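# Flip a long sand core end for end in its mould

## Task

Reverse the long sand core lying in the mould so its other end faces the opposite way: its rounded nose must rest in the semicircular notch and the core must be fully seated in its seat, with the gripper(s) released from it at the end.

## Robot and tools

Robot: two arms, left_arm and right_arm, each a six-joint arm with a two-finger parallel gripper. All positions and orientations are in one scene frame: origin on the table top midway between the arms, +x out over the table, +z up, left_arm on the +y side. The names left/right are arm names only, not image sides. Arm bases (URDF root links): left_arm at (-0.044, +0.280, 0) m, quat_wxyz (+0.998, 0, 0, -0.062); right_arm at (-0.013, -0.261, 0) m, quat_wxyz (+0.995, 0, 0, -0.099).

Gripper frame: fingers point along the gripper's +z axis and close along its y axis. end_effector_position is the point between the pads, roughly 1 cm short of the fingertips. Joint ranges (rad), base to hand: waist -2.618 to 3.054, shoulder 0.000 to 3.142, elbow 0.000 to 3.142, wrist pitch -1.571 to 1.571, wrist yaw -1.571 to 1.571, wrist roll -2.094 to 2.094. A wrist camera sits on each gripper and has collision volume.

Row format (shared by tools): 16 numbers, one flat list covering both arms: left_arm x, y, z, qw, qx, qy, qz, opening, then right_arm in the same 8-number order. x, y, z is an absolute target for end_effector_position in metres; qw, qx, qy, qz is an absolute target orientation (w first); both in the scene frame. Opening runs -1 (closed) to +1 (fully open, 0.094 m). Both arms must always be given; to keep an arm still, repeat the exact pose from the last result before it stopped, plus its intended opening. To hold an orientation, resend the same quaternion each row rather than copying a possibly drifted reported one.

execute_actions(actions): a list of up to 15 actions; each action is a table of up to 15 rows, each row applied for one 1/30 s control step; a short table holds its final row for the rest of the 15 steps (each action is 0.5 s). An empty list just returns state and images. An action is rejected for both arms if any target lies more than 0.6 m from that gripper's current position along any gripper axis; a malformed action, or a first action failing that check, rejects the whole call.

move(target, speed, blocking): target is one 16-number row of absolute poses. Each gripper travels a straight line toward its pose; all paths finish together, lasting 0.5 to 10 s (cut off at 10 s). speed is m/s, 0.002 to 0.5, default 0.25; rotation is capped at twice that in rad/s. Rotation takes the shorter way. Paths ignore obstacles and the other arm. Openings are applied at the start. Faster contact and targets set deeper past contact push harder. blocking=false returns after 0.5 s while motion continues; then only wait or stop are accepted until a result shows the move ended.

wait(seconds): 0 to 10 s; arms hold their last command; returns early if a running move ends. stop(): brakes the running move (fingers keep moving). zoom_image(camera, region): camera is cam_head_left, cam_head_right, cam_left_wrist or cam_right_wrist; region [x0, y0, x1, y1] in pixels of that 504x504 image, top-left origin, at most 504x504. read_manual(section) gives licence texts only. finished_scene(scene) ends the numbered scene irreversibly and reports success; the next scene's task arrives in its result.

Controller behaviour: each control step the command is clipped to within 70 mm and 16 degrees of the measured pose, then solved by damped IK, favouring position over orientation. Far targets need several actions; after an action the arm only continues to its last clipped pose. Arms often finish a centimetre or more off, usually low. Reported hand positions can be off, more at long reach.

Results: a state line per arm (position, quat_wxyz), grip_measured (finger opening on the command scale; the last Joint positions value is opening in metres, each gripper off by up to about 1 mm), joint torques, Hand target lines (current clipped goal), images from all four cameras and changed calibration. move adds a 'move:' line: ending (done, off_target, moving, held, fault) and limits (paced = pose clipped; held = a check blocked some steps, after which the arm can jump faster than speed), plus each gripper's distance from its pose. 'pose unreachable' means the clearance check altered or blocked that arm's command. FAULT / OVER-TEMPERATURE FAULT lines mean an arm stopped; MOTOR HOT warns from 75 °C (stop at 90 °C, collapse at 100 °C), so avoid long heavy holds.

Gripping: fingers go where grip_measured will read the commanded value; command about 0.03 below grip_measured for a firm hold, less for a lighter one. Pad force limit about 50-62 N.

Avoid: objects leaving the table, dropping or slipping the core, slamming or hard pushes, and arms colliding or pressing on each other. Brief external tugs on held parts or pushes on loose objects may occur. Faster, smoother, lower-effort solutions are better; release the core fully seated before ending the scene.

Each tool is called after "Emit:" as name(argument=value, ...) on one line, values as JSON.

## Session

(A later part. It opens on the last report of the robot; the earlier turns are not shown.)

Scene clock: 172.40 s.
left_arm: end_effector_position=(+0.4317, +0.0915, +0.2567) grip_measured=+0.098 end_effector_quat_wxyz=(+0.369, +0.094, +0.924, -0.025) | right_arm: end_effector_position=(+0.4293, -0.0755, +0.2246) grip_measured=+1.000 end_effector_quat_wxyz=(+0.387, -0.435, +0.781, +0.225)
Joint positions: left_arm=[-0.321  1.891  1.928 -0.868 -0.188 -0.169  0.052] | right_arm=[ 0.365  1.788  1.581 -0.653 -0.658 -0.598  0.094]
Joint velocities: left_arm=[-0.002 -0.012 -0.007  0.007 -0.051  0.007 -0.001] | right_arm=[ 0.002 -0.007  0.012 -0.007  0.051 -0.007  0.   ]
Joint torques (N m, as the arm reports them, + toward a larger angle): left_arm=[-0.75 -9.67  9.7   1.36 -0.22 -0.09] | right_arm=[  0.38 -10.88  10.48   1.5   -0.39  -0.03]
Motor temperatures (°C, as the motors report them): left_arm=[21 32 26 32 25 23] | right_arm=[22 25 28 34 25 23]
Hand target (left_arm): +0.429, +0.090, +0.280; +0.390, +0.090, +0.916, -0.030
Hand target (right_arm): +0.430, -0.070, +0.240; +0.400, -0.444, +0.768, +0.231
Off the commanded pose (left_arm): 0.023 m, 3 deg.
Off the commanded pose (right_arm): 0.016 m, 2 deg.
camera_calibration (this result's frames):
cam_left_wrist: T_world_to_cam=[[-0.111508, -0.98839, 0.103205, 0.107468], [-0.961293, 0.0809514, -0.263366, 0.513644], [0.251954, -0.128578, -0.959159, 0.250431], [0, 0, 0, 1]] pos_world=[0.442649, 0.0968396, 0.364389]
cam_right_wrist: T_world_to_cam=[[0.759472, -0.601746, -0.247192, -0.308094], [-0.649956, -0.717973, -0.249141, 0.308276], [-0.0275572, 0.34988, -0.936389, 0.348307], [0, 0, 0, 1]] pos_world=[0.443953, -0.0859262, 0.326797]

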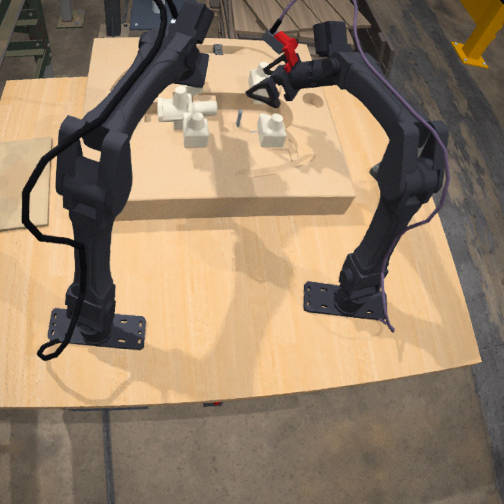

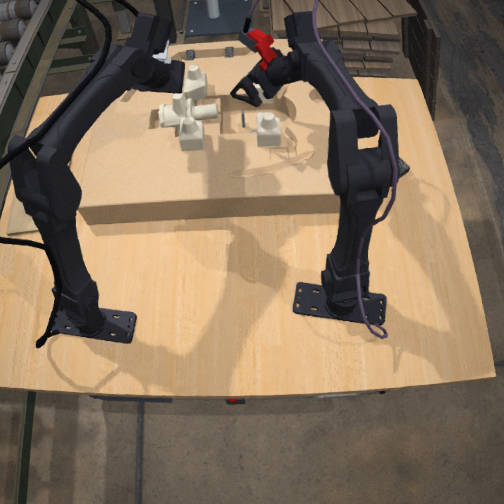

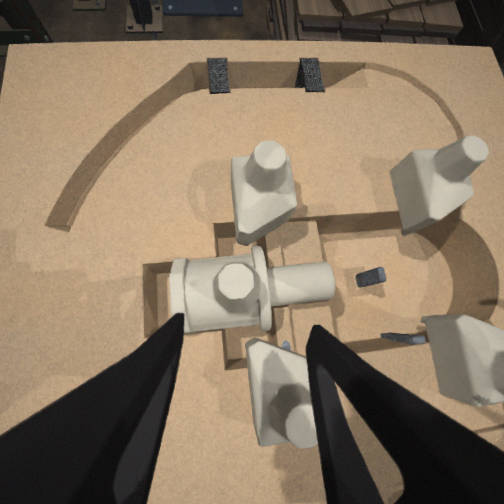

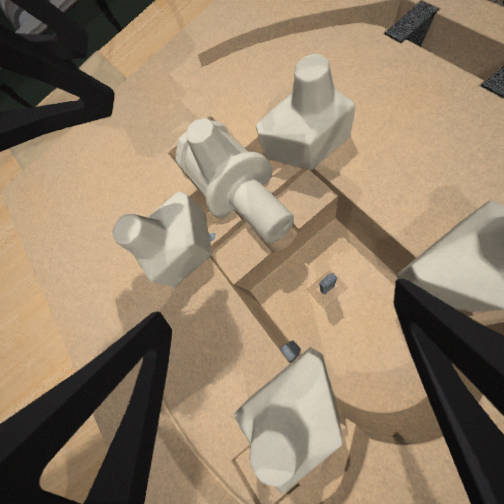

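Emit:
execute_actions(actions=[[[0.45,0.0845,0.26,0.39,0.09,0.916,-0.03,0.1,0.43,-0.07,0.24,0.3998,-0.4435,0.7681,0.2309,1]],[[0.466,0.0845,0.22,0.39,0.09,0.916,-0.03,0.1,0.43,-0.07,0.24,0.3998,-0.4435,0.7681,0.2309,1]],[[0.474,0.0845,0.19,0.40,0.09,0.911,-0.03,0.1,0.43,-0.07,0.24,0.3998,-0.4435,0.7681,0.2309,1]],[[0.476,0.0845,0.174,0.40,0.09,0.911,-0.03,0.1,0.43,-0.07,0.24,0.3998,-0.4435,0.7681,0.2309,1]],[[0.476,0.0845,0.174,0.40,0.09,0.911,-0.03,0.1,0.43,-0.07,0.24,0.3998,-0.4435,0.7681,0.2309,1]]])

Scene clock: 175.70 s.
left_arm: end_effector_position=(+0.4746, +0.0801, +0.1759) grip_measured=+0.098 end_effector_quat_wxyz=(+0.399, +0.091, +0.912, -0.031) | right_arm: end_effector_position=(+0.4293, -0.0755, +0.2246) grip_measured=+1.000 end_effector_quat_wxyz=(+0.387, -0.435, +0.781, +0.225)
Joint positions: left_arm=[-0.304  1.984  1.685 -0.463 -0.183 -0.149  0.052] | right_arm=[ 0.365  1.788  1.581 -0.653 -0.658 -0.598  0.094]
Joint velocities: left_arm=[ 0.007 -0.012 -0.012  0.051  0.022 -0.007 -0.   ] | right_arm=[-0.017  0.002  0.007 -0.007 -0.007 -0.007  0.   ]
Joint torques (N m, as the arm reports them, + toward a larger angle): left_arm=[ 0.89 -9.47  6.06  1.55 -0.08  0.04] | right_arm=[  0.35 -10.81  10.52   1.5   -0.43  -0.06]
Motor temperatures (°C, as the motors report them): left_arm=[21 32 26 31 25 23] | right_arm=[22 25 28 34 25 23]
Hand target (left_arm): +0.476, +0.084, +0.174; +0.400, +0.090, +0.912, -0.030
Hand target (right_arm): +0.430, -0.070, +0.240; +0.400, -0.444, +0.768, +0.231
Off the commanded pose (left_arm): 0.005 m, 0 deg.
Off the commanded pose (right_arm): 0.016 m, 2 deg.
camera_calibration (this result's frames):
cam_left_wrist: T_world_to_cam=[[-0.119197, -0.986184, 0.115035, 0.110719], [-0.942482, 0.0759451, -0.325515, 0.53701], [0.312282, -0.147219, -0.938513, 0.129888], [0, 0, 0, 1]] pos_world=[0.478758, 0.0875276, 0.28397]
cam_right_wrist: T_world_to_cam=[[0.759472, -0.601746, -0.247192, -0.308094], [-0.649956, -0.717973, -0.249141, 0.308276], [-0.0275572, 0.34988, -0.936389, 0.348307], [0, 0, 0, 1]] pos_world=[0.443953, -0.0859262, 0.326797]

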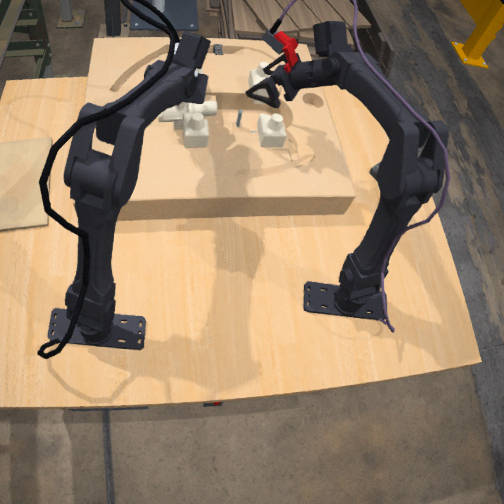

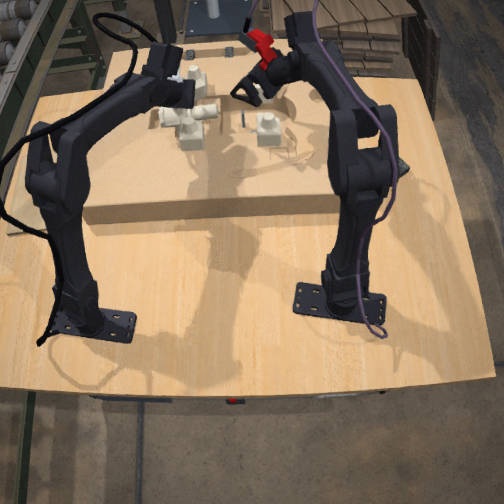

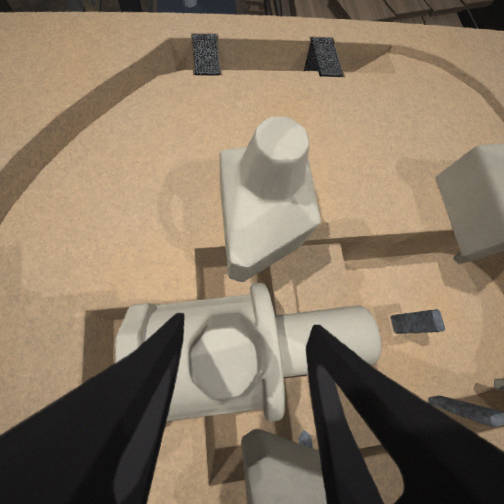

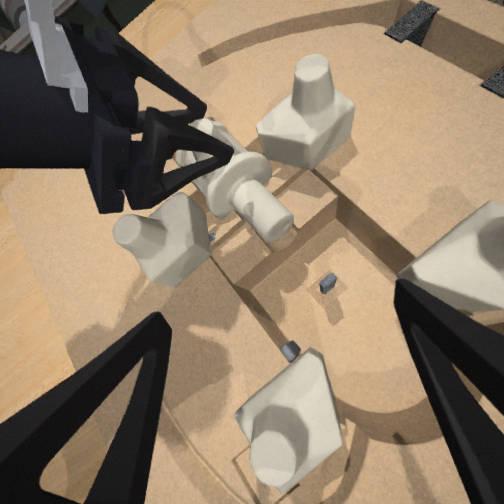

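Emit:
execute_actions(actions=[[[0.474,0.088,0.166,0.40,0.09,0.911,-0.03,0.1,0.43,-0.07,0.24,0.3998,-0.4435,0.7681,0.2309,1]],[[0.474,0.094,0.166,0.40,0.09,0.911,-0.03,0.1,0.43,-0.07,0.24,0.3998,-0.4435,0.7681,0.2309,1]],[[0.474,0.100,0.166,0.40,0.09,0.911,-0.03,0.1,0.43,-0.07,0.24,0.3998,-0.4435,0.7681,0.2309,1]],[[0.474,0.106,0.166,0.40,0.09,0.911,-0.03,0.1,0.43,-0.07,0.24,0.3998,-0.4435,0.7681,0.2309,1]],[[0.474,0.112,0.166,0.40,0.09,0.911,-0.03,0.1,0.43,-0.07,0.24,0.3998,-0.4435,0.7681,0.2309,1]],[[0.474,0.112,0.166,0.40,0.09,0.911,-0.03,0.1,0.43,-0.07,0.24,0.3998,-0.4435,0.7681,0.2309,1]]])

Emit:
zoom_image(camera="cam_right_wrist", region=[120, 60, 350, 290])

Scene clock: 179.00 s.
left_arm: end_effector_position=(+0.4770, +0.0948, +0.1574) grip_measured=+0.099 end_effector_quat_wxyz=(+0.396, +0.099, +0.912, -0.046) | right_arm: end_effector_position=(+0.4293, -0.0755, +0.2246) grip_measured=+1.000 end_effector_quat_wxyz=(+0.387, -0.435, +0.781, +0.225)
Joint positions: left_arm=[-0.256  1.972  1.595 -0.379 -0.114 -0.113  0.052] | right_arm=[ 0.365  1.788  1.581 -0.653 -0.658 -0.598  0.094]
Joint velocities: left_arm=[-0.002 -0.002  0.002  0.037 -0.007 -0.066  0.   ] | right_arm=[-0.002  0.007  0.002 -0.037  0.022 -0.051  0.   ]
Joint torques (N m, as the arm reports them, + toward a larger angle): left_arm=[  1.94 -11.32   5.41   1.36  -0.34   0.11] | right_arm=[  0.33 -10.62  10.41   1.5   -0.41  -0.07]
Motor temperatures (°C, as the motors report them): left_arm=[21 32 26 31 25 23] | right_arm=[22 25 28 33 25 23]
Hand target (left_arm): +0.474, +0.112, +0.166; +0.400, +0.090, +0.912, -0.030
Hand target (right_arm): +0.430, -0.070, +0.240; +0.400, -0.444, +0.768, +0.231
Off the commanded pose (left_arm): 0.019 m, 2 deg.
Off the commanded pose (right_arm): 0.016 m, 2 deg.
camera_calibration (this result's frames):
cam_left_wrist: T_world_to_cam=[[-0.144255, -0.980199, 0.135649, 0.135852], [-0.942594, 0.0943912, -0.320324, 0.529604], [0.301177, -0.174071, -0.937546, 0.121631], [0, 0, 0, 1]] pos_world=[0.482167, 0.104344, 0.265251]
cam_right_wrist: T_world_to_cam=[[0.759472, -0.601746, -0.247192, -0.308094], [-0.649956, -0.717973, -0.249141, 0.308276], [-0.0275572, 0.34988, -0.936389, 0.348307], [0, 0, 0, 1]] pos_world=[0.443953, -0.0859262, 0.326797]

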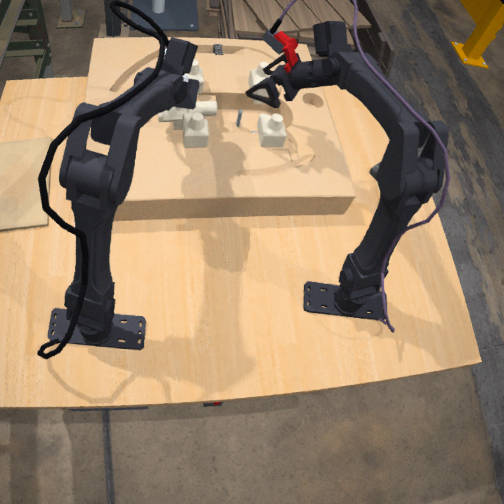

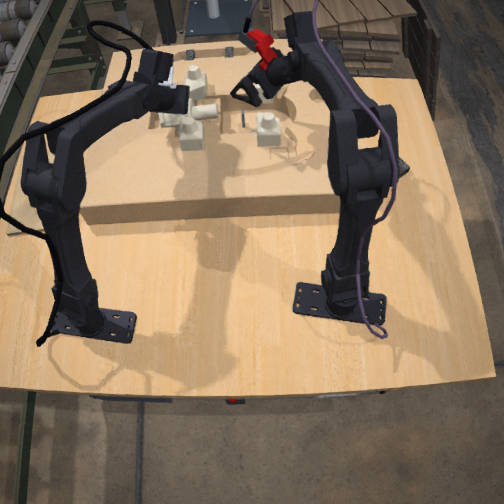

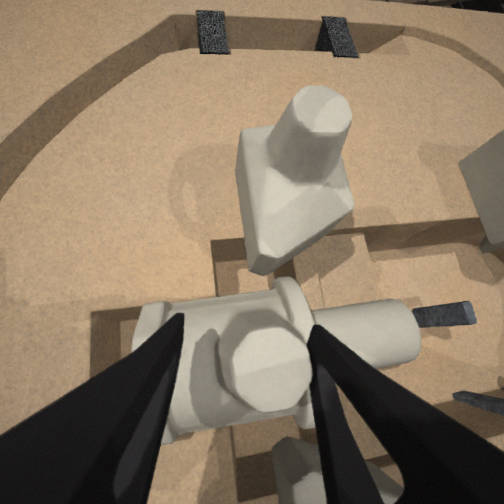

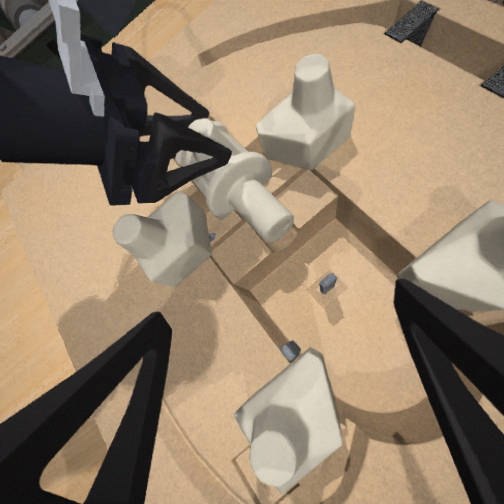

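Region (120, 60, 350, 290) of cam_right_wrist's 504x504 image, scaled by 2.191, with more detail than that image has.

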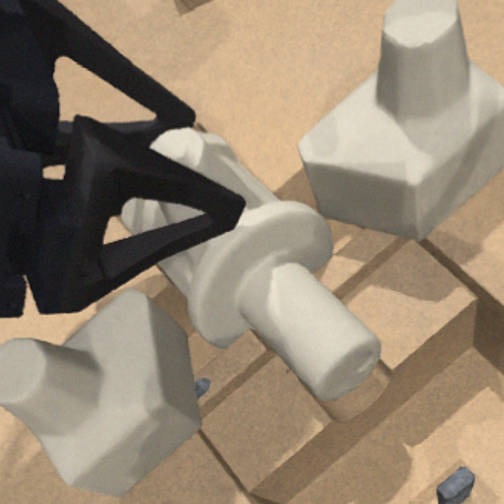

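Emit:
execute_actions(actions=[[[0.474,0.098,0.170,0.40,0.09,0.911,-0.03,0.1,0.43,-0.07,0.24,0.3998,-0.4435,0.7681,0.2309,1]],[[0.473,0.086,0.170,0.40,0.09,0.911,-0.03,0.0,0.43,-0.07,0.24,0.3998,-0.4435,0.7681,0.2309,1]],[[0.473,0.084,0.170,0.40,0.09,0.911,-0.03,-0.2,0.43,-0.07,0.24,0.3998,-0.4435,0.7681,0.2309,1]],[[0.473,0.084,0.170,0.40,0.09,0.911,-0.03,-0.4,0.43,-0.07,0.24,0.3998,-0.4435,0.7681,0.2309,1]],[[0.473,0.084,0.170,0.40,0.09,0.911,-0.03,-0.4,0.43,-0.07,0.24,0.3998,-0.4435,0.7681,0.2309,1]]])

Scene clock: 181.93 s.
left_arm: end_effector_position=(+0.4695, +0.0874, +0.1575) grip_measured=-0.272 end_effector_quat_wxyz=(+0.390, +0.089, +0.916, -0.030) | right_arm: end_effector_position=(+0.4293, -0.0755, +0.2246) grip_measured=+1.000 end_effector_quat_wxyz=(+0.387, -0.435, +0.781, +0.225)
Joint positions: left_arm=[-0.293  1.972  1.609 -0.418 -0.173 -0.149  0.034] | right_arm=[ 0.365  1.788  1.581 -0.653 -0.658 -0.598  0.094]
Joint velocities: left_arm=[-0.002 -0.007  0.012  0.037 -0.037  0.022  0.   ] | right_arm=[ 0.012 -0.002 -0.012 -0.007 -0.007 -0.022  0.   ]
Joint torques (N m, as the arm reports them, + toward a larger angle): left_arm=[-0.56 -9.28  9.81  1.38 -0.22  0.02] | right_arm=[  0.41 -10.73  10.46   1.5   -0.44  -0.03]
Motor temperatures (°C, as the motors report them): left_arm=[21 31 26 31 25 23] | right_arm=[22 26 28 33 25 23]
Hand target (left_arm): +0.472, +0.084, +0.170; +0.400, +0.090, +0.911, -0.030
Hand target (right_arm): +0.430, -0.070, +0.240; +0.400, -0.444, +0.768, +0.231
Off the commanded pose (left_arm): 0.013 m, 1 deg.
Off the commanded pose (right_arm): 0.016 m, 2 deg.
camera_calibration (this result's frames):
cam_left_wrist: T_world_to_cam=[[-0.112328, -0.986919, 0.115645, 0.116251], [-0.949182, 0.072135, -0.30635, 0.526095], [0.294001, -0.14418, -0.944868, 0.124554], [0, 0, 0, 1]] pos_world=[0.475798, 0.0947386, 0.265413]
cam_right_wrist: T_world_to_cam=[[0.759472, -0.601746, -0.247192, -0.308094], [-0.649956, -0.717973, -0.249141, 0.308276], [-0.0275572, 0.34988, -0.936389, 0.348307], [0, 0, 0, 1]] pos_world=[0.443953, -0.0859262, 0.326797]

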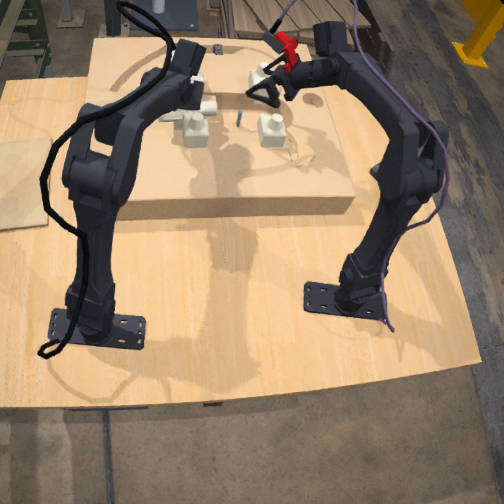

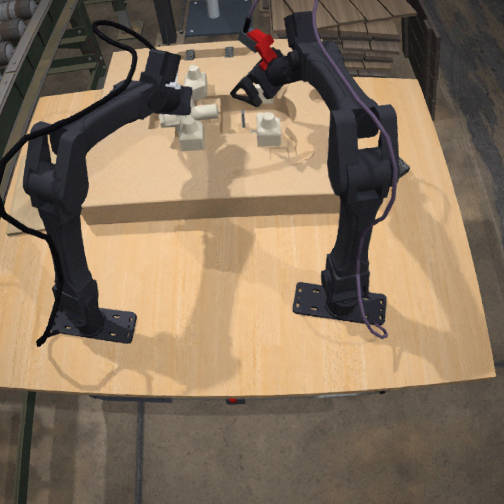

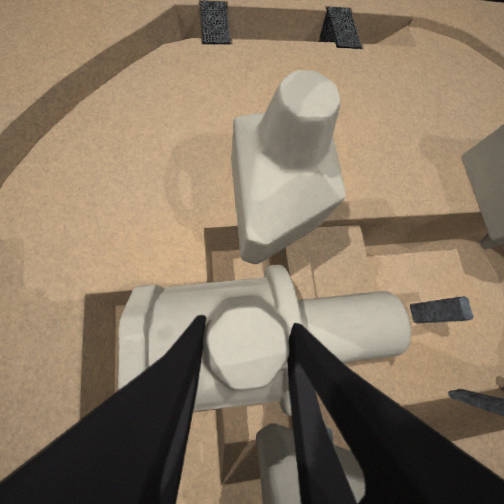

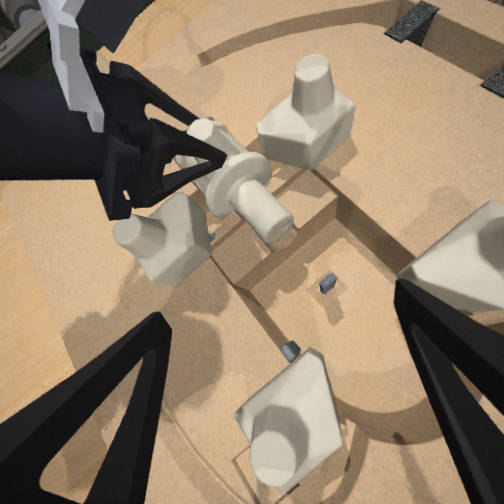

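Emit:
execute_actions(actions=[[[0.478,0.084,0.195,0.42,0.086,0.903,-0.033,-0.4,0.43,-0.07,0.24,0.3998,-0.4435,0.7681,0.2309,1]],[[0.484,0.084,0.22,0.44,0.082,0.8935,-0.036,-0.4,0.43,-0.07,0.24,0.3998,-0.4435,0.7681,0.2309,1]],[[0.490,0.084,0.24,0.46,0.0773,0.8836,-0.0403,-0.4,0.43,-0.07,0.24,0.3998,-0.4435,0.7681,0.2309,1]],[[0.492,0.084,0.25,0.46,0.0773,0.8836,-0.0403,-0.4,0.43,-0.07,0.24,0.3998,-0.4435,0.7681,0.2309,1]],[[0.492,0.084,0.25,0.46,0.0773,0.8836,-0.0403,-0.4,0.43,-0.07,0.24,0.3998,-0.4435,0.7681,0.2309,1]]])

Scene clock: 184.77 s.
left_arm: end_effector_position=(+0.4661, +0.0878, +0.1623) grip_measured=-0.272 end_effector_quat_wxyz=(+0.370, +0.093, +0.924, -0.026) | right_arm: end_effector_position=(+0.4293, -0.0755, +0.2246) grip_measured=+1.000 end_effector_quat_wxyz=(+0.387, -0.435, +0.781, +0.225)
Joint positions: left_arm=[-0.294  1.985  1.677 -0.518 -0.17  -0.151  0.034] | right_arm=[ 0.365  1.788  1.581 -0.653 -0.658 -0.598  0.094]
Joint velocities: left_arm=[-0.007  0.012 -0.017 -0.022  0.007 -0.037 -0.001] | right_arm=[ 0.002  0.017  0.002  0.051 -0.081  0.022  0.   ]
Joint torques (N m, as the arm reports them, + toward a larger angle): left_arm=[  0.09 -13.64  13.68   1.84  -0.48   0.09] | right_arm=[  0.16 -10.77  10.37   1.48  -0.41  -0.08]
Motor temperatures (°C, as the motors report them): left_arm=[21 32 27 31 25 23] | right_arm=[22 26 28 33 25 23]
Hand target (left_arm): +0.481, +0.088, +0.244; +0.460, +0.076, +0.884, -0.039
Hand target (right_arm): +0.430, -0.070, +0.240; +0.400, -0.444, +0.768, +0.231
Off the commanded pose (left_arm): 0.092 m, 12 deg; position clipped at the last step of the last action.
Off the commanded pose (right_arm): 0.016 m, 2 deg.
camera_calibration (this result's frames):
cam_left_wrist: T_world_to_cam=[[-0.109642, -0.988375, 0.10533, 0.116181], [-0.960887, 0.0782832, -0.265646, 0.522588], [0.254313, -0.130336, -0.958299, 0.149638], [0, 0, 0, 1]] pos_world=[0.476832, 0.0934236, 0.269984]
cam_right_wrist: T_world_to_cam=[[0.759472, -0.601746, -0.247192, -0.308094], [-0.649956, -0.717973, -0.249141, 0.308276], [-0.0275572, 0.34988, -0.936389, 0.348307], [0, 0, 0, 1]] pos_world=[0.443953, -0.0859262, 0.326797]

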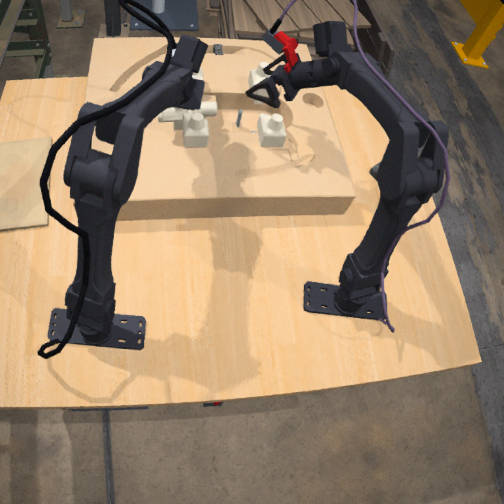

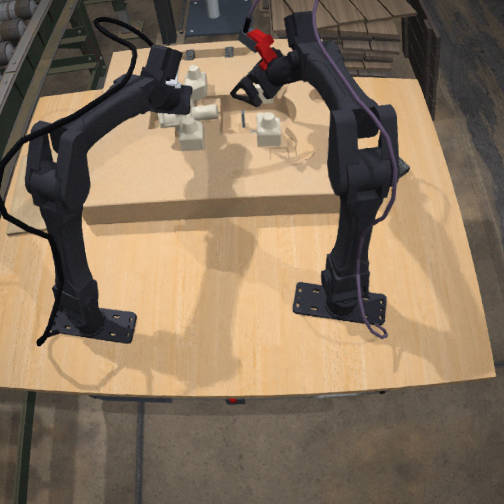

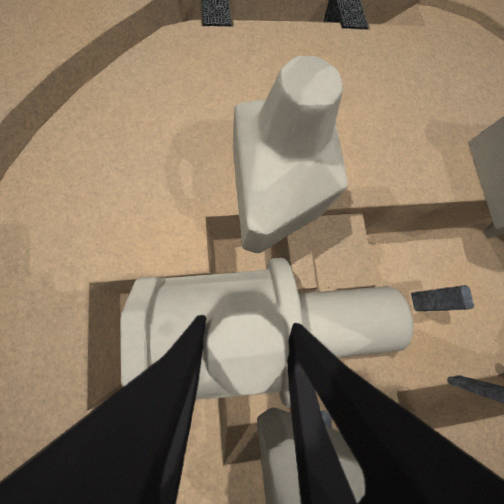

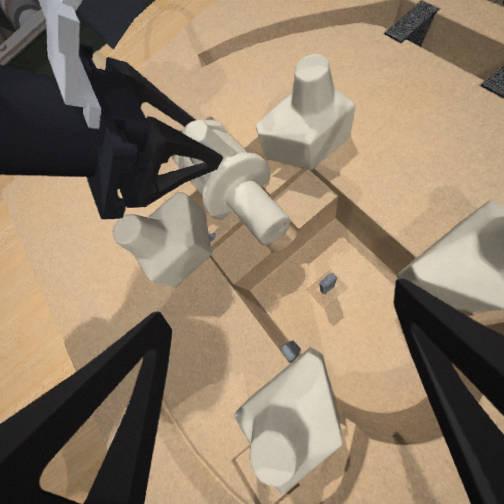

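Emit:
execute_actions(actions=[[[0.490,0.086,0.25,0.435,0.078,0.896,-0.038,-0.4,0.43,-0.07,0.24,0.3998,-0.4435,0.7681,0.2309,1]],[[0.490,0.090,0.25,0.4210,0.0790,0.9029,-0.0368,-0.4,0.43,-0.07,0.24,0.3998,-0.4435,0.7681,0.2309,1]],[[0.490,0.095,0.25,0.4210,0.0790,0.9029,-0.0368,-0.4,0.43,-0.07,0.24,0.3998,-0.4435,0.7681,0.2309,1]],[[0.490,0.099,0.25,0.4210,0.0790,0.9029,-0.0368,-0.4,0.43,-0.07,0.24,0.3998,-0.4435,0.7681,0.2309,1]],[[0.490,0.099,0.25,0.4210,0.0790,0.9029,-0.0368,-0.4,0.43,-0.07,0.24,0.3998,-0.4435,0.7681,0.2309,1]]])

Scene clock: 187.63 s.
left_arm: end_effector_position=(+0.4682, +0.0996, +0.1871) grip_measured=-0.272 end_effector_quat_wxyz=(+0.340, +0.092, +0.936, -0.022) | right_arm: end_effector_position=(+0.4293, -0.0755, +0.2246) grip_measured=+1.000 end_effector_quat_wxyz=(+0.387, -0.435, +0.781, +0.225)
Joint positions: left_arm=[-0.263  2.026  1.876 -0.738 -0.143 -0.14   0.034] | right_arm=[ 0.365  1.788  1.581 -0.653 -0.658 -0.598  0.094]
Joint velocities: left_arm=[-0.012  0.002 -0.012  0.037 -0.037  0.037 -0.   ] | right_arm=[ 0.017  0.002 -0.022 -0.037  0.037  0.022  0.   ]
Joint torques (N m, as the arm reports them, + toward a larger angle): left_arm=[  0.83 -13.01  11.33   1.91  -0.29   0.07] | right_arm=[  0.5  -10.93  10.56   1.51  -0.42  -0.03]
Motor temperatures (°C, as the motors report them): left_arm=[21 32 27 31 25 23] | right_arm=[22 26 28 33 25 23]
Hand target (left_arm): +0.483, +0.102, +0.251; +0.421, +0.079, +0.903, -0.035
Hand target (right_arm): +0.430, -0.070, +0.240; +0.400, -0.444, +0.768, +0.231
Off the commanded pose (left_arm): 0.067 m, 10 deg.
Off the commanded pose (right_arm): 0.016 m, 2 deg.
camera_calibration (this result's frames):
cam_left_wrist: T_world_to_cam=[[-0.0985586, -0.990104, 0.0999, 0.121547], [-0.976266, 0.076747, -0.202521, 0.525798], [0.19285, -0.117489, -0.974169, 0.204878], [0, 0, 0, 1]] pos_world=[0.485788, 0.104062, 0.293928]
cam_right_wrist: T_world_to_cam=[[0.759472, -0.601746, -0.247192, -0.308094], [-0.649956, -0.717973, -0.249141, 0.308276], [-0.0275572, 0.34988, -0.936389, 0.348307], [0, 0, 0, 1]] pos_world=[0.443953, -0.0859262, 0.326797]

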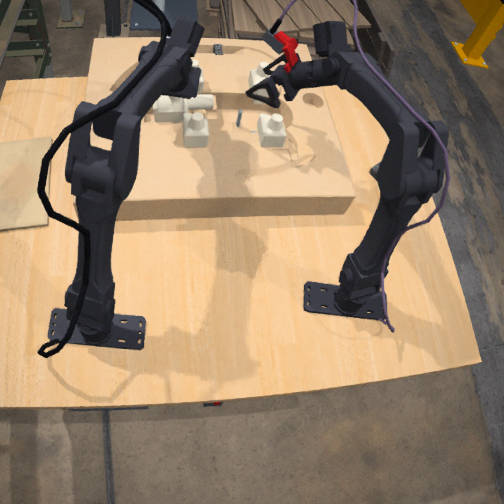

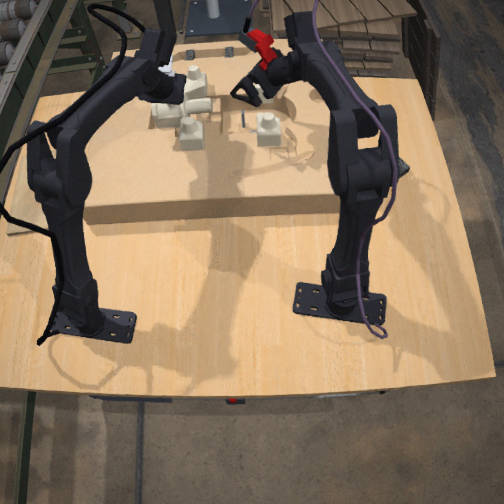

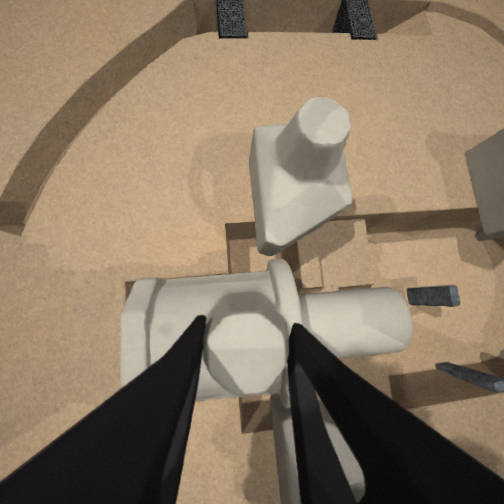

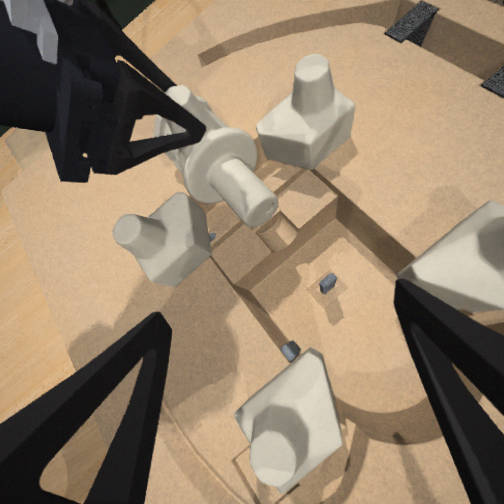

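Emit:
execute_actions(actions=[[[0.494,0.097,0.245,0.4210,0.0790,0.9029,-0.0368,-0.4,0.43,-0.07,0.24,0.3998,-0.4435,0.7681,0.2309,1]],[[0.493,0.097,0.237,0.4210,0.0790,0.9029,-0.0368,-0.4,0.43,-0.07,0.24,0.3998,-0.4435,0.7681,0.2309,1]],[[0.491,0.097,0.228,0.4210,0.0790,0.9029,-0.0368,-0.4,0.43,-0.07,0.24,0.3998,-0.4435,0.7681,0.2309,1]],[[0.489,0.097,0.218,0.4210,0.0790,0.9029,-0.0368,-0.4,0.43,-0.07,0.24,0.3998,-0.4435,0.7681,0.2309,1]],[[0.489,0.097,0.218,0.4210,0.0790,0.9029,-0.0368,-0.4,0.43,-0.07,0.24,0.3998,-0.4435,0.7681,0.2309,1]]])

Emit:
zoom_image(camera="cam_right_wrist", region=[120, 60, 350, 290])

Scene clock: 190.57 s.
left_arm: end_effector_position=(+0.4704, +0.1000, +0.1622) grip_measured=-0.272 end_effector_quat_wxyz=(+0.344, +0.092, +0.934, -0.020) | right_arm: end_effector_position=(+0.4293, -0.0755, +0.2246) grip_measured=+1.000 end_effector_quat_wxyz=(+0.387, -0.435, +0.781, +0.225)
Joint positions: left_arm=[-0.263  2.024  1.77  -0.626 -0.149 -0.137  0.034] | right_arm=[ 0.365  1.788  1.581 -0.653 -0.658 -0.598  0.094]
Joint velocities: left_arm=[ 0.002 -0.007 -0.002  0.022  0.007 -0.037 -0.   ] | right_arm=[-0.012 -0.007 -0.002 -0.037  0.022 -0.066  0.   ]
Joint torques (N m, as the arm reports them, + toward a larger angle): left_arm=[  0.27 -13.52   8.35   2.04  -0.26   0.01] | right_arm=[  0.45 -10.75  10.66   1.51  -0.43  -0.03]
Motor temperatures (°C, as the motors report them): left_arm=[21 32 27 31 25 23] | right_arm=[22 26 28 33 25 23]
Hand target (left_arm): +0.484, +0.099, +0.219; +0.420, +0.079, +0.903, -0.035
Hand target (right_arm): +0.430, -0.070, +0.240; +0.400, -0.444, +0.768, +0.231
Off the commanded pose (left_arm): 0.059 m, 10 deg.
Off the commanded pose (right_arm): 0.016 m, 2 deg.
camera_calibration (this result's frames):
cam_left_wrist: T_world_to_cam=[[-0.0976704, -0.990654, 0.0952116, 0.124982], [-0.974558, 0.0758117, -0.210924, 0.523537], [0.201734, -0.11339, -0.972855, 0.175438], [0, 0, 0, 1]] pos_world=[0.487032, 0.104017, 0.269202]
cam_right_wrist: T_world_to_cam=[[0.759472, -0.601746, -0.247192, -0.308094], [-0.649956, -0.717973, -0.249141, 0.308276], [-0.0275572, 0.34988, -0.936389, 0.348307], [0, 0, 0, 1]] pos_world=[0.443953, -0.0859262, 0.326797]

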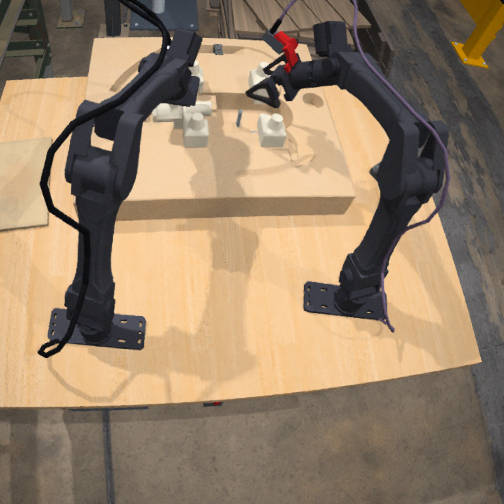

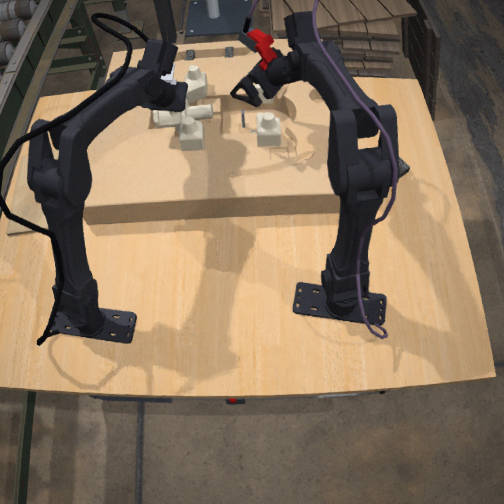

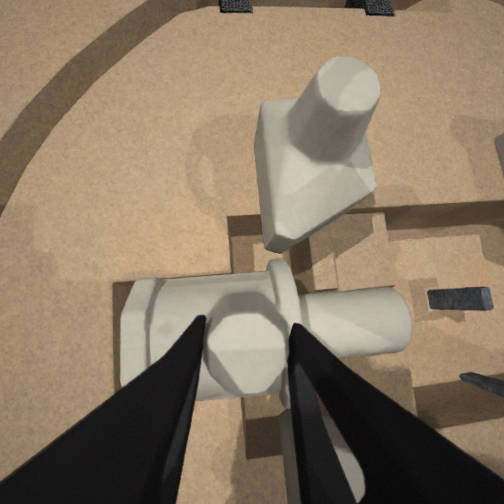

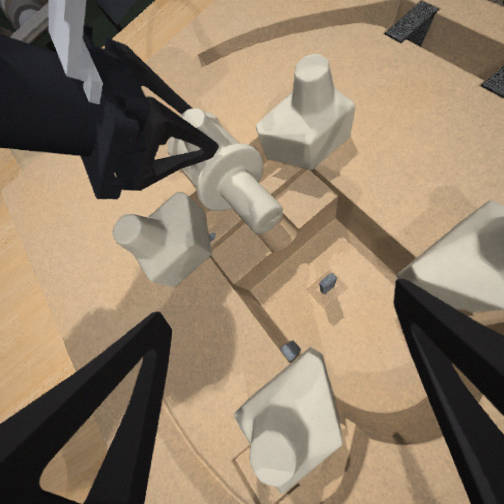

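Region (120, 60, 350, 290) of cam_right_wrist's 504x504 image, scaled by 2.191, with more detail than that image has.

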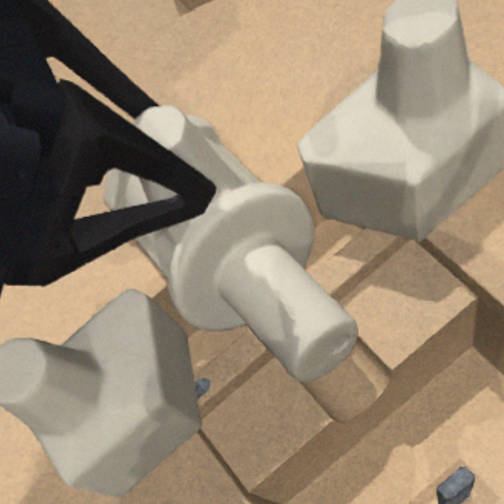

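In again. Continue unloading downward.

Emit:
execute_actions(actions=[[[0.487,0.098,0.208,0.41,0.082,0.9075,-0.034,-0.4,0.43,-0.07,0.24,0.3998,-0.4435,0.7681,0.2309,1]],[[0.483,0.098,0.195,0.395,0.085,0.914,-0.031,-0.4,0.43,-0.07,0.24,0.3998,-0.4435,0.7681,0.2309,1]],[[0.479,0.099,0.182,0.38,0.087,0.920,-0.028,-0.4,0.43,-0.07,0.24,0.3998,-0.4435,0.7681,0.2309,1]],[[0.475,0.099,0.170,0.365,0.089,0.926,-0.025,-0.4,0.43,-0.07,0.24,0.3998,-0.4435,0.7681,0.2309,1]],[[0.473,0.099,0.163,0.355,0.09,0.930,-0.023,-0.4,0.43,-0.07,0.24,0.3998,-0.4435,0.7681,0.2309,1]],[[0.473,0.099,0.163,0.355,0.09,0.930,-0.023,-0.4,0.43,-0.07,0.24,0.3998,-0.4435,0.7681,0.2309,1]]])

Emit:
zoom_image(camera="cam_right_wrist", region=[120, 60, 350, 290])

Scene clock: 194.97 s.
left_arm: end_effector_position=(+0.4697, +0.1004, +0.1580) grip_measured=-0.272 end_effector_quat_wxyz=(+0.342, +0.092, +0.935, -0.019) | right_arm: end_effector_position=(+0.4293, -0.0755, +0.2246) grip_measured=+1.000 end_effector_quat_wxyz=(+0.387, -0.435, +0.781, +0.225)
Joint positions: left_arm=[-0.263  2.024  1.756 -0.616 -0.149 -0.137  0.034] | right_arm=[ 0.365  1.788  1.581 -0.653 -0.658 -0.598  0.094]
Joint velocities: left_arm=[-0.002  0.012 -0.002 -0.051  0.081 -0.022 -0.001] | right_arm=[-0.002  0.007 -0.032 -0.066  0.022 -0.022  0.   ]
Joint torques (N m, as the arm reports them, + toward a larger angle): left_arm=[-0.07 -9.89  6.31  1.59 -0.07 -0.06] | right_arm=[  0.42 -10.69  10.41   1.52  -0.4   -0.01]
Motor temperatures (°C, as the motors report them): left_arm=[21 32 27 32 25 23] | right_arm=[22 26 28 33 25 23]
Hand target (left_arm): +0.473, +0.099, +0.163; +0.355, +0.090, +0.930, -0.023
Hand target (right_arm): +0.430, -0.070, +0.240; +0.400, -0.444, +0.768, +0.231
Off the commanded pose (left_arm): 0.006 m, 2 deg.
Off the commanded pose (right_arm): 0.016 m, 2 deg.
camera_calibration (this result's frames):
cam_left_wrist: T_world_to_cam=[[-0.0974797, -0.990773, 0.0941676, 0.125828], [-0.975301, 0.0762547, -0.2073, 0.52168], [0.198207, -0.112049, -0.973735, 0.173238], [0, 0, 0, 1]] pos_world=[0.486724, 0.104298, 0.264983]
cam_right_wrist: T_world_to_cam=[[0.759472, -0.601746, -0.247192, -0.308094], [-0.649956, -0.717973, -0.249141, 0.308276], [-0.0275572, 0.34988, -0.936389, 0.348307], [0, 0, 0, 1]] pos_world=[0.443953, -0.0859262, 0.326797]

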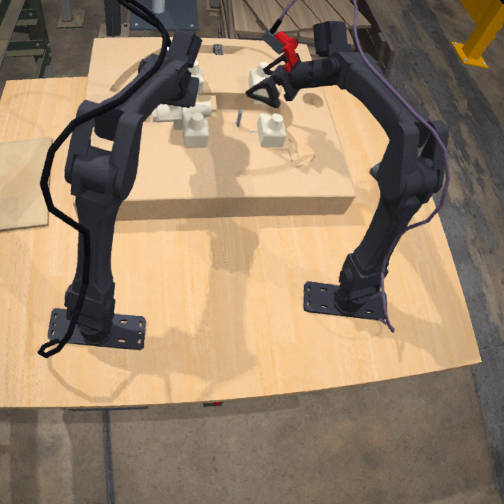

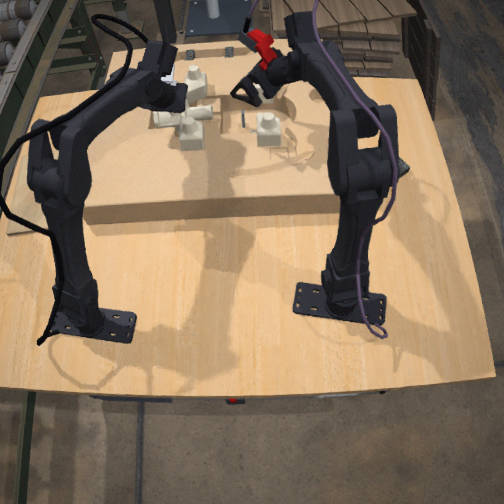

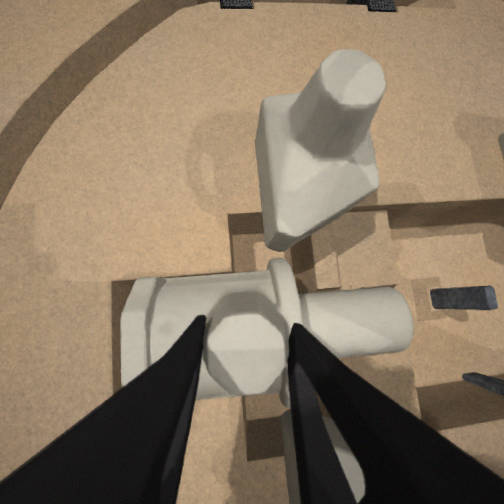

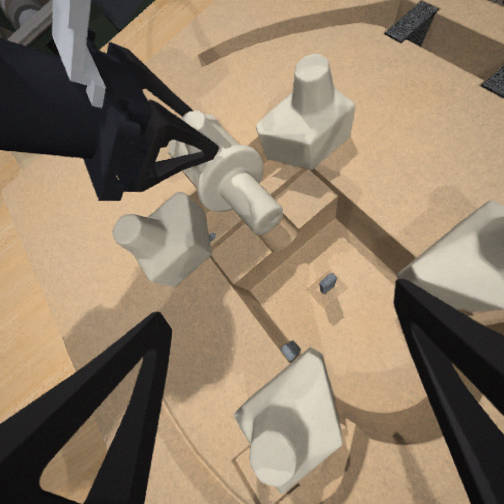

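Region (120, 60, 350, 290) of cam_right_wrist's 504x504 image, scaled by 2.191, with more detail than that image has.

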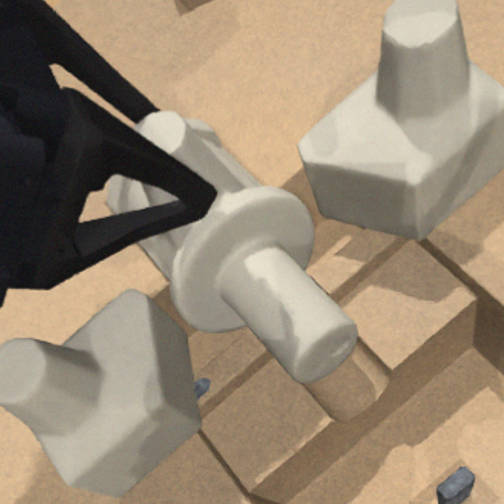

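Emit:
zoom_image(camera="cam_left_wrist", region=[200, 190, 440, 330])

Emit:
zoom_image(camera="cam_left_wrist", region=[200, 350, 440, 504])

Region (200, 190, 440, 330) of cam_left_wrist's 504x504 image, scaled by 2.100, with more detail than that image has; it fills the top 294 rows of this view, and the rest is white.

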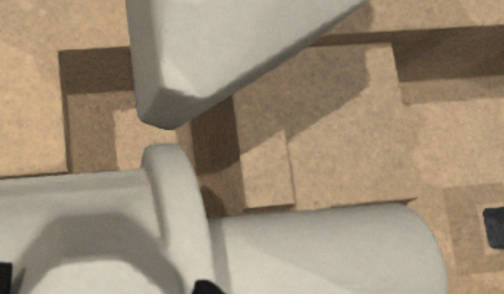

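Region (200, 350, 440, 504) of cam_left_wrist's 504x504 image, scaled by 2.100, with more detail than that image has; it fills the top 323 rows of this view, and the rest is white.

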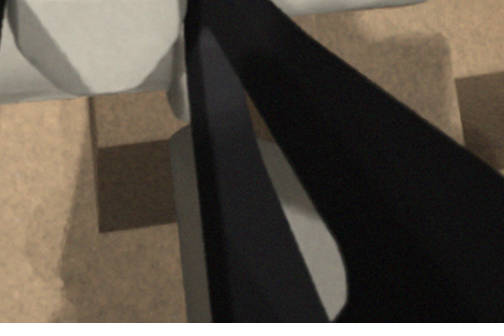

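Emit:
execute_actions(actions=[[[0.471,0.100,0.162,0.35,0.09,0.932,-0.022,0.1,0.43,-0.07,0.24,0.3998,-0.4435,0.7681,0.2309,1]],[[0.471,0.100,0.162,0.35,0.09,0.932,-0.022,0.1,0.43,-0.07,0.24,0.3998,-0.4435,0.7681,0.2309,1]],[[0.463,0.100,0.20,0.35,0.09,0.932,-0.022,0.1,0.43,-0.07,0.24,0.3998,-0.4435,0.7681,0.2309,1]],[[0.45,0.10,0.25,0.37,0.09,0.924,-0.025,0.1,0.43,-0.07,0.24,0.3998,-0.4435,0.7681,0.2309,1]],[[0.43,0.10,0.28,0.39,0.09,0.916,-0.03,0.1,0.43,-0.07,0.24,0.3998,-0.4435,0.7681,0.2309,1]],[[0.43,0.10,0.28,0.39,0.09,0.916,-0.03,0.1,0.43,-0.07,0.24,0.3998,-0.4435,0.7681,0.2309,1]]])

Emit:
zoom_image(camera="cam_right_wrist", region=[120, 60, 350, 290])

Emit:
zoom_image(camera="cam_head_right", region=[130, 60, 250, 160])

Emit:
zoom_image(camera="cam_left_wrist", region=[130, 200, 400, 400])

Scene clock: 198.87 s.
left_arm: end_effector_position=(+0.4327, +0.0996, +0.2705) grip_measured=+0.098 end_effector_quat_wxyz=(+0.383, +0.093, +0.919, -0.030) | right_arm: end_effector_position=(+0.4293, -0.0755, +0.2246) grip_measured=+1.000 end_effector_quat_wxyz=(+0.387, -0.435, +0.781, +0.225)
Joint positions: left_arm=[-0.3    1.866  1.929 -0.861 -0.172 -0.152  0.052] | right_arm=[ 0.365  1.788  1.581 -0.653 -0.658 -0.598  0.094]
Joint velocities: left_arm=[-0.002  0.002  0.007 -0.007  0.007 -0.037 -0.001] | right_arm=[-0.012 -0.012  0.012 -0.11   0.037 -0.037  0.   ]
Joint torques (N m, as the arm reports them, + toward a larger angle): left_arm=[-0.47 -8.85  7.7   1.4  -0.22 -0.1 ] | right_arm=[  0.46 -10.72  10.32   1.52  -0.43  -0.03]
Motor temperatures (°C, as the motors report them): left_arm=[21 32 27 31 25 23] | right_arm=[22 26 28 33 25 23]
Hand target (left_arm): +0.430, +0.100, +0.280; +0.390, +0.090, +0.916, -0.030
Hand target (right_arm): +0.430, -0.070, +0.240; +0.400, -0.444, +0.768, +0.231
Off the commanded pose (left_arm): 0.010 m, 1 deg.
Off the commanded pose (right_arm): 0.016 m, 2 deg.
camera_calibration (this result's frames):
cam_left_wrist: T_world_to_cam=[[-0.116784, -0.98666, 0.113414, 0.113567], [-0.953394, 0.0793859, -0.291096, 0.521824], [0.278209, -0.142124, -0.949948, 0.251966], [0, 0, 0, 1]] pos_world=[0.440667, 0.106437, 0.378375]
cam_right_wrist: T_world_to_cam=[[0.759472, -0.601746, -0.247192, -0.308094], [-0.649956, -0.717973, -0.249141, 0.308276], [-0.0275572, 0.34988, -0.936389, 0.348307], [0, 0, 0, 1]] pos_world=[0.443953, -0.0859262, 0.326797]

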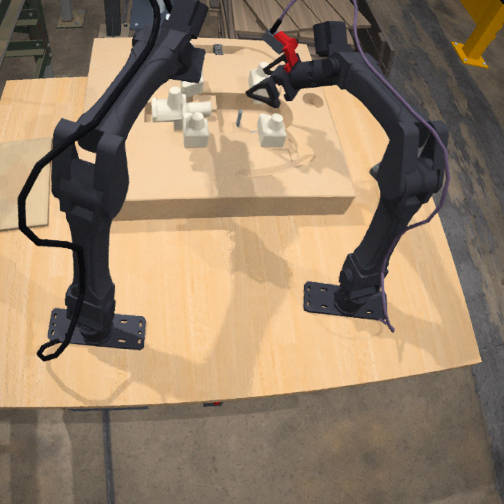

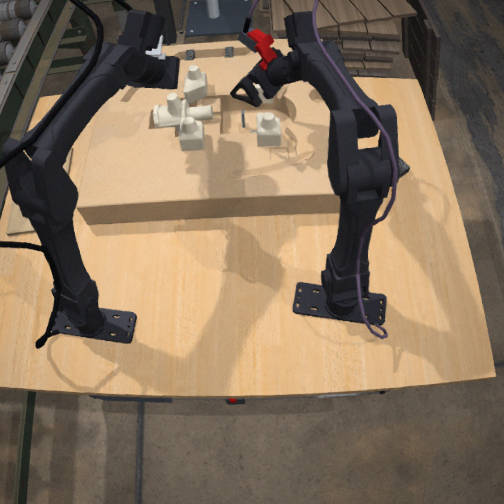

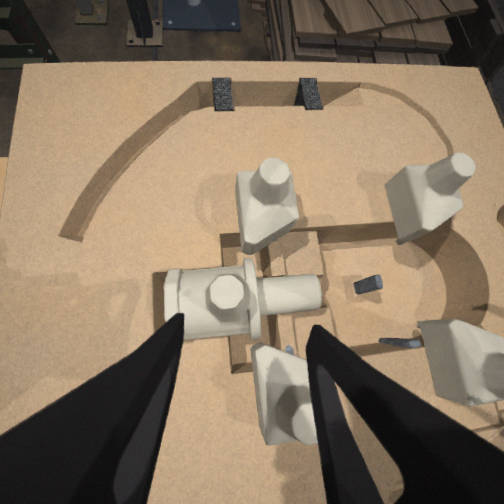

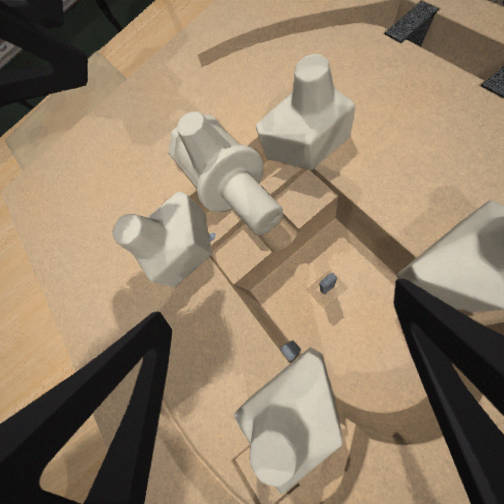

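Region (120, 60, 350, 290) of cam_right_wrist's 504x504 image, scaled by 2.191, with more detail than that image has.

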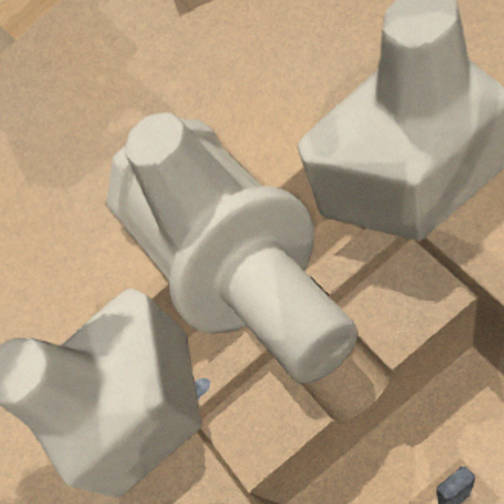

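Region (130, 60, 250, 160) of cam_head_right's 504x504 image, scaled by 4.200, with more detail than that image has.

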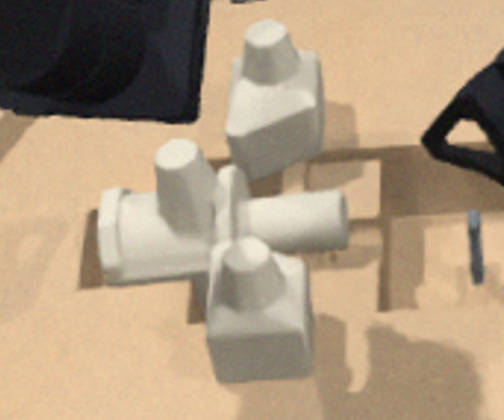

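Region (130, 200, 400, 400) of cam_left_wrist's 504x504 image, scaled by 1.867, with more detail than that image has; it fills the top 373 rows of this view, and the rest is white.

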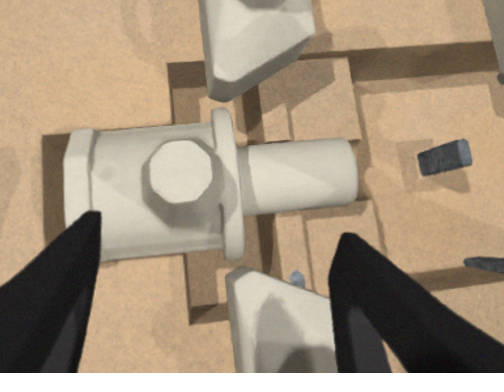

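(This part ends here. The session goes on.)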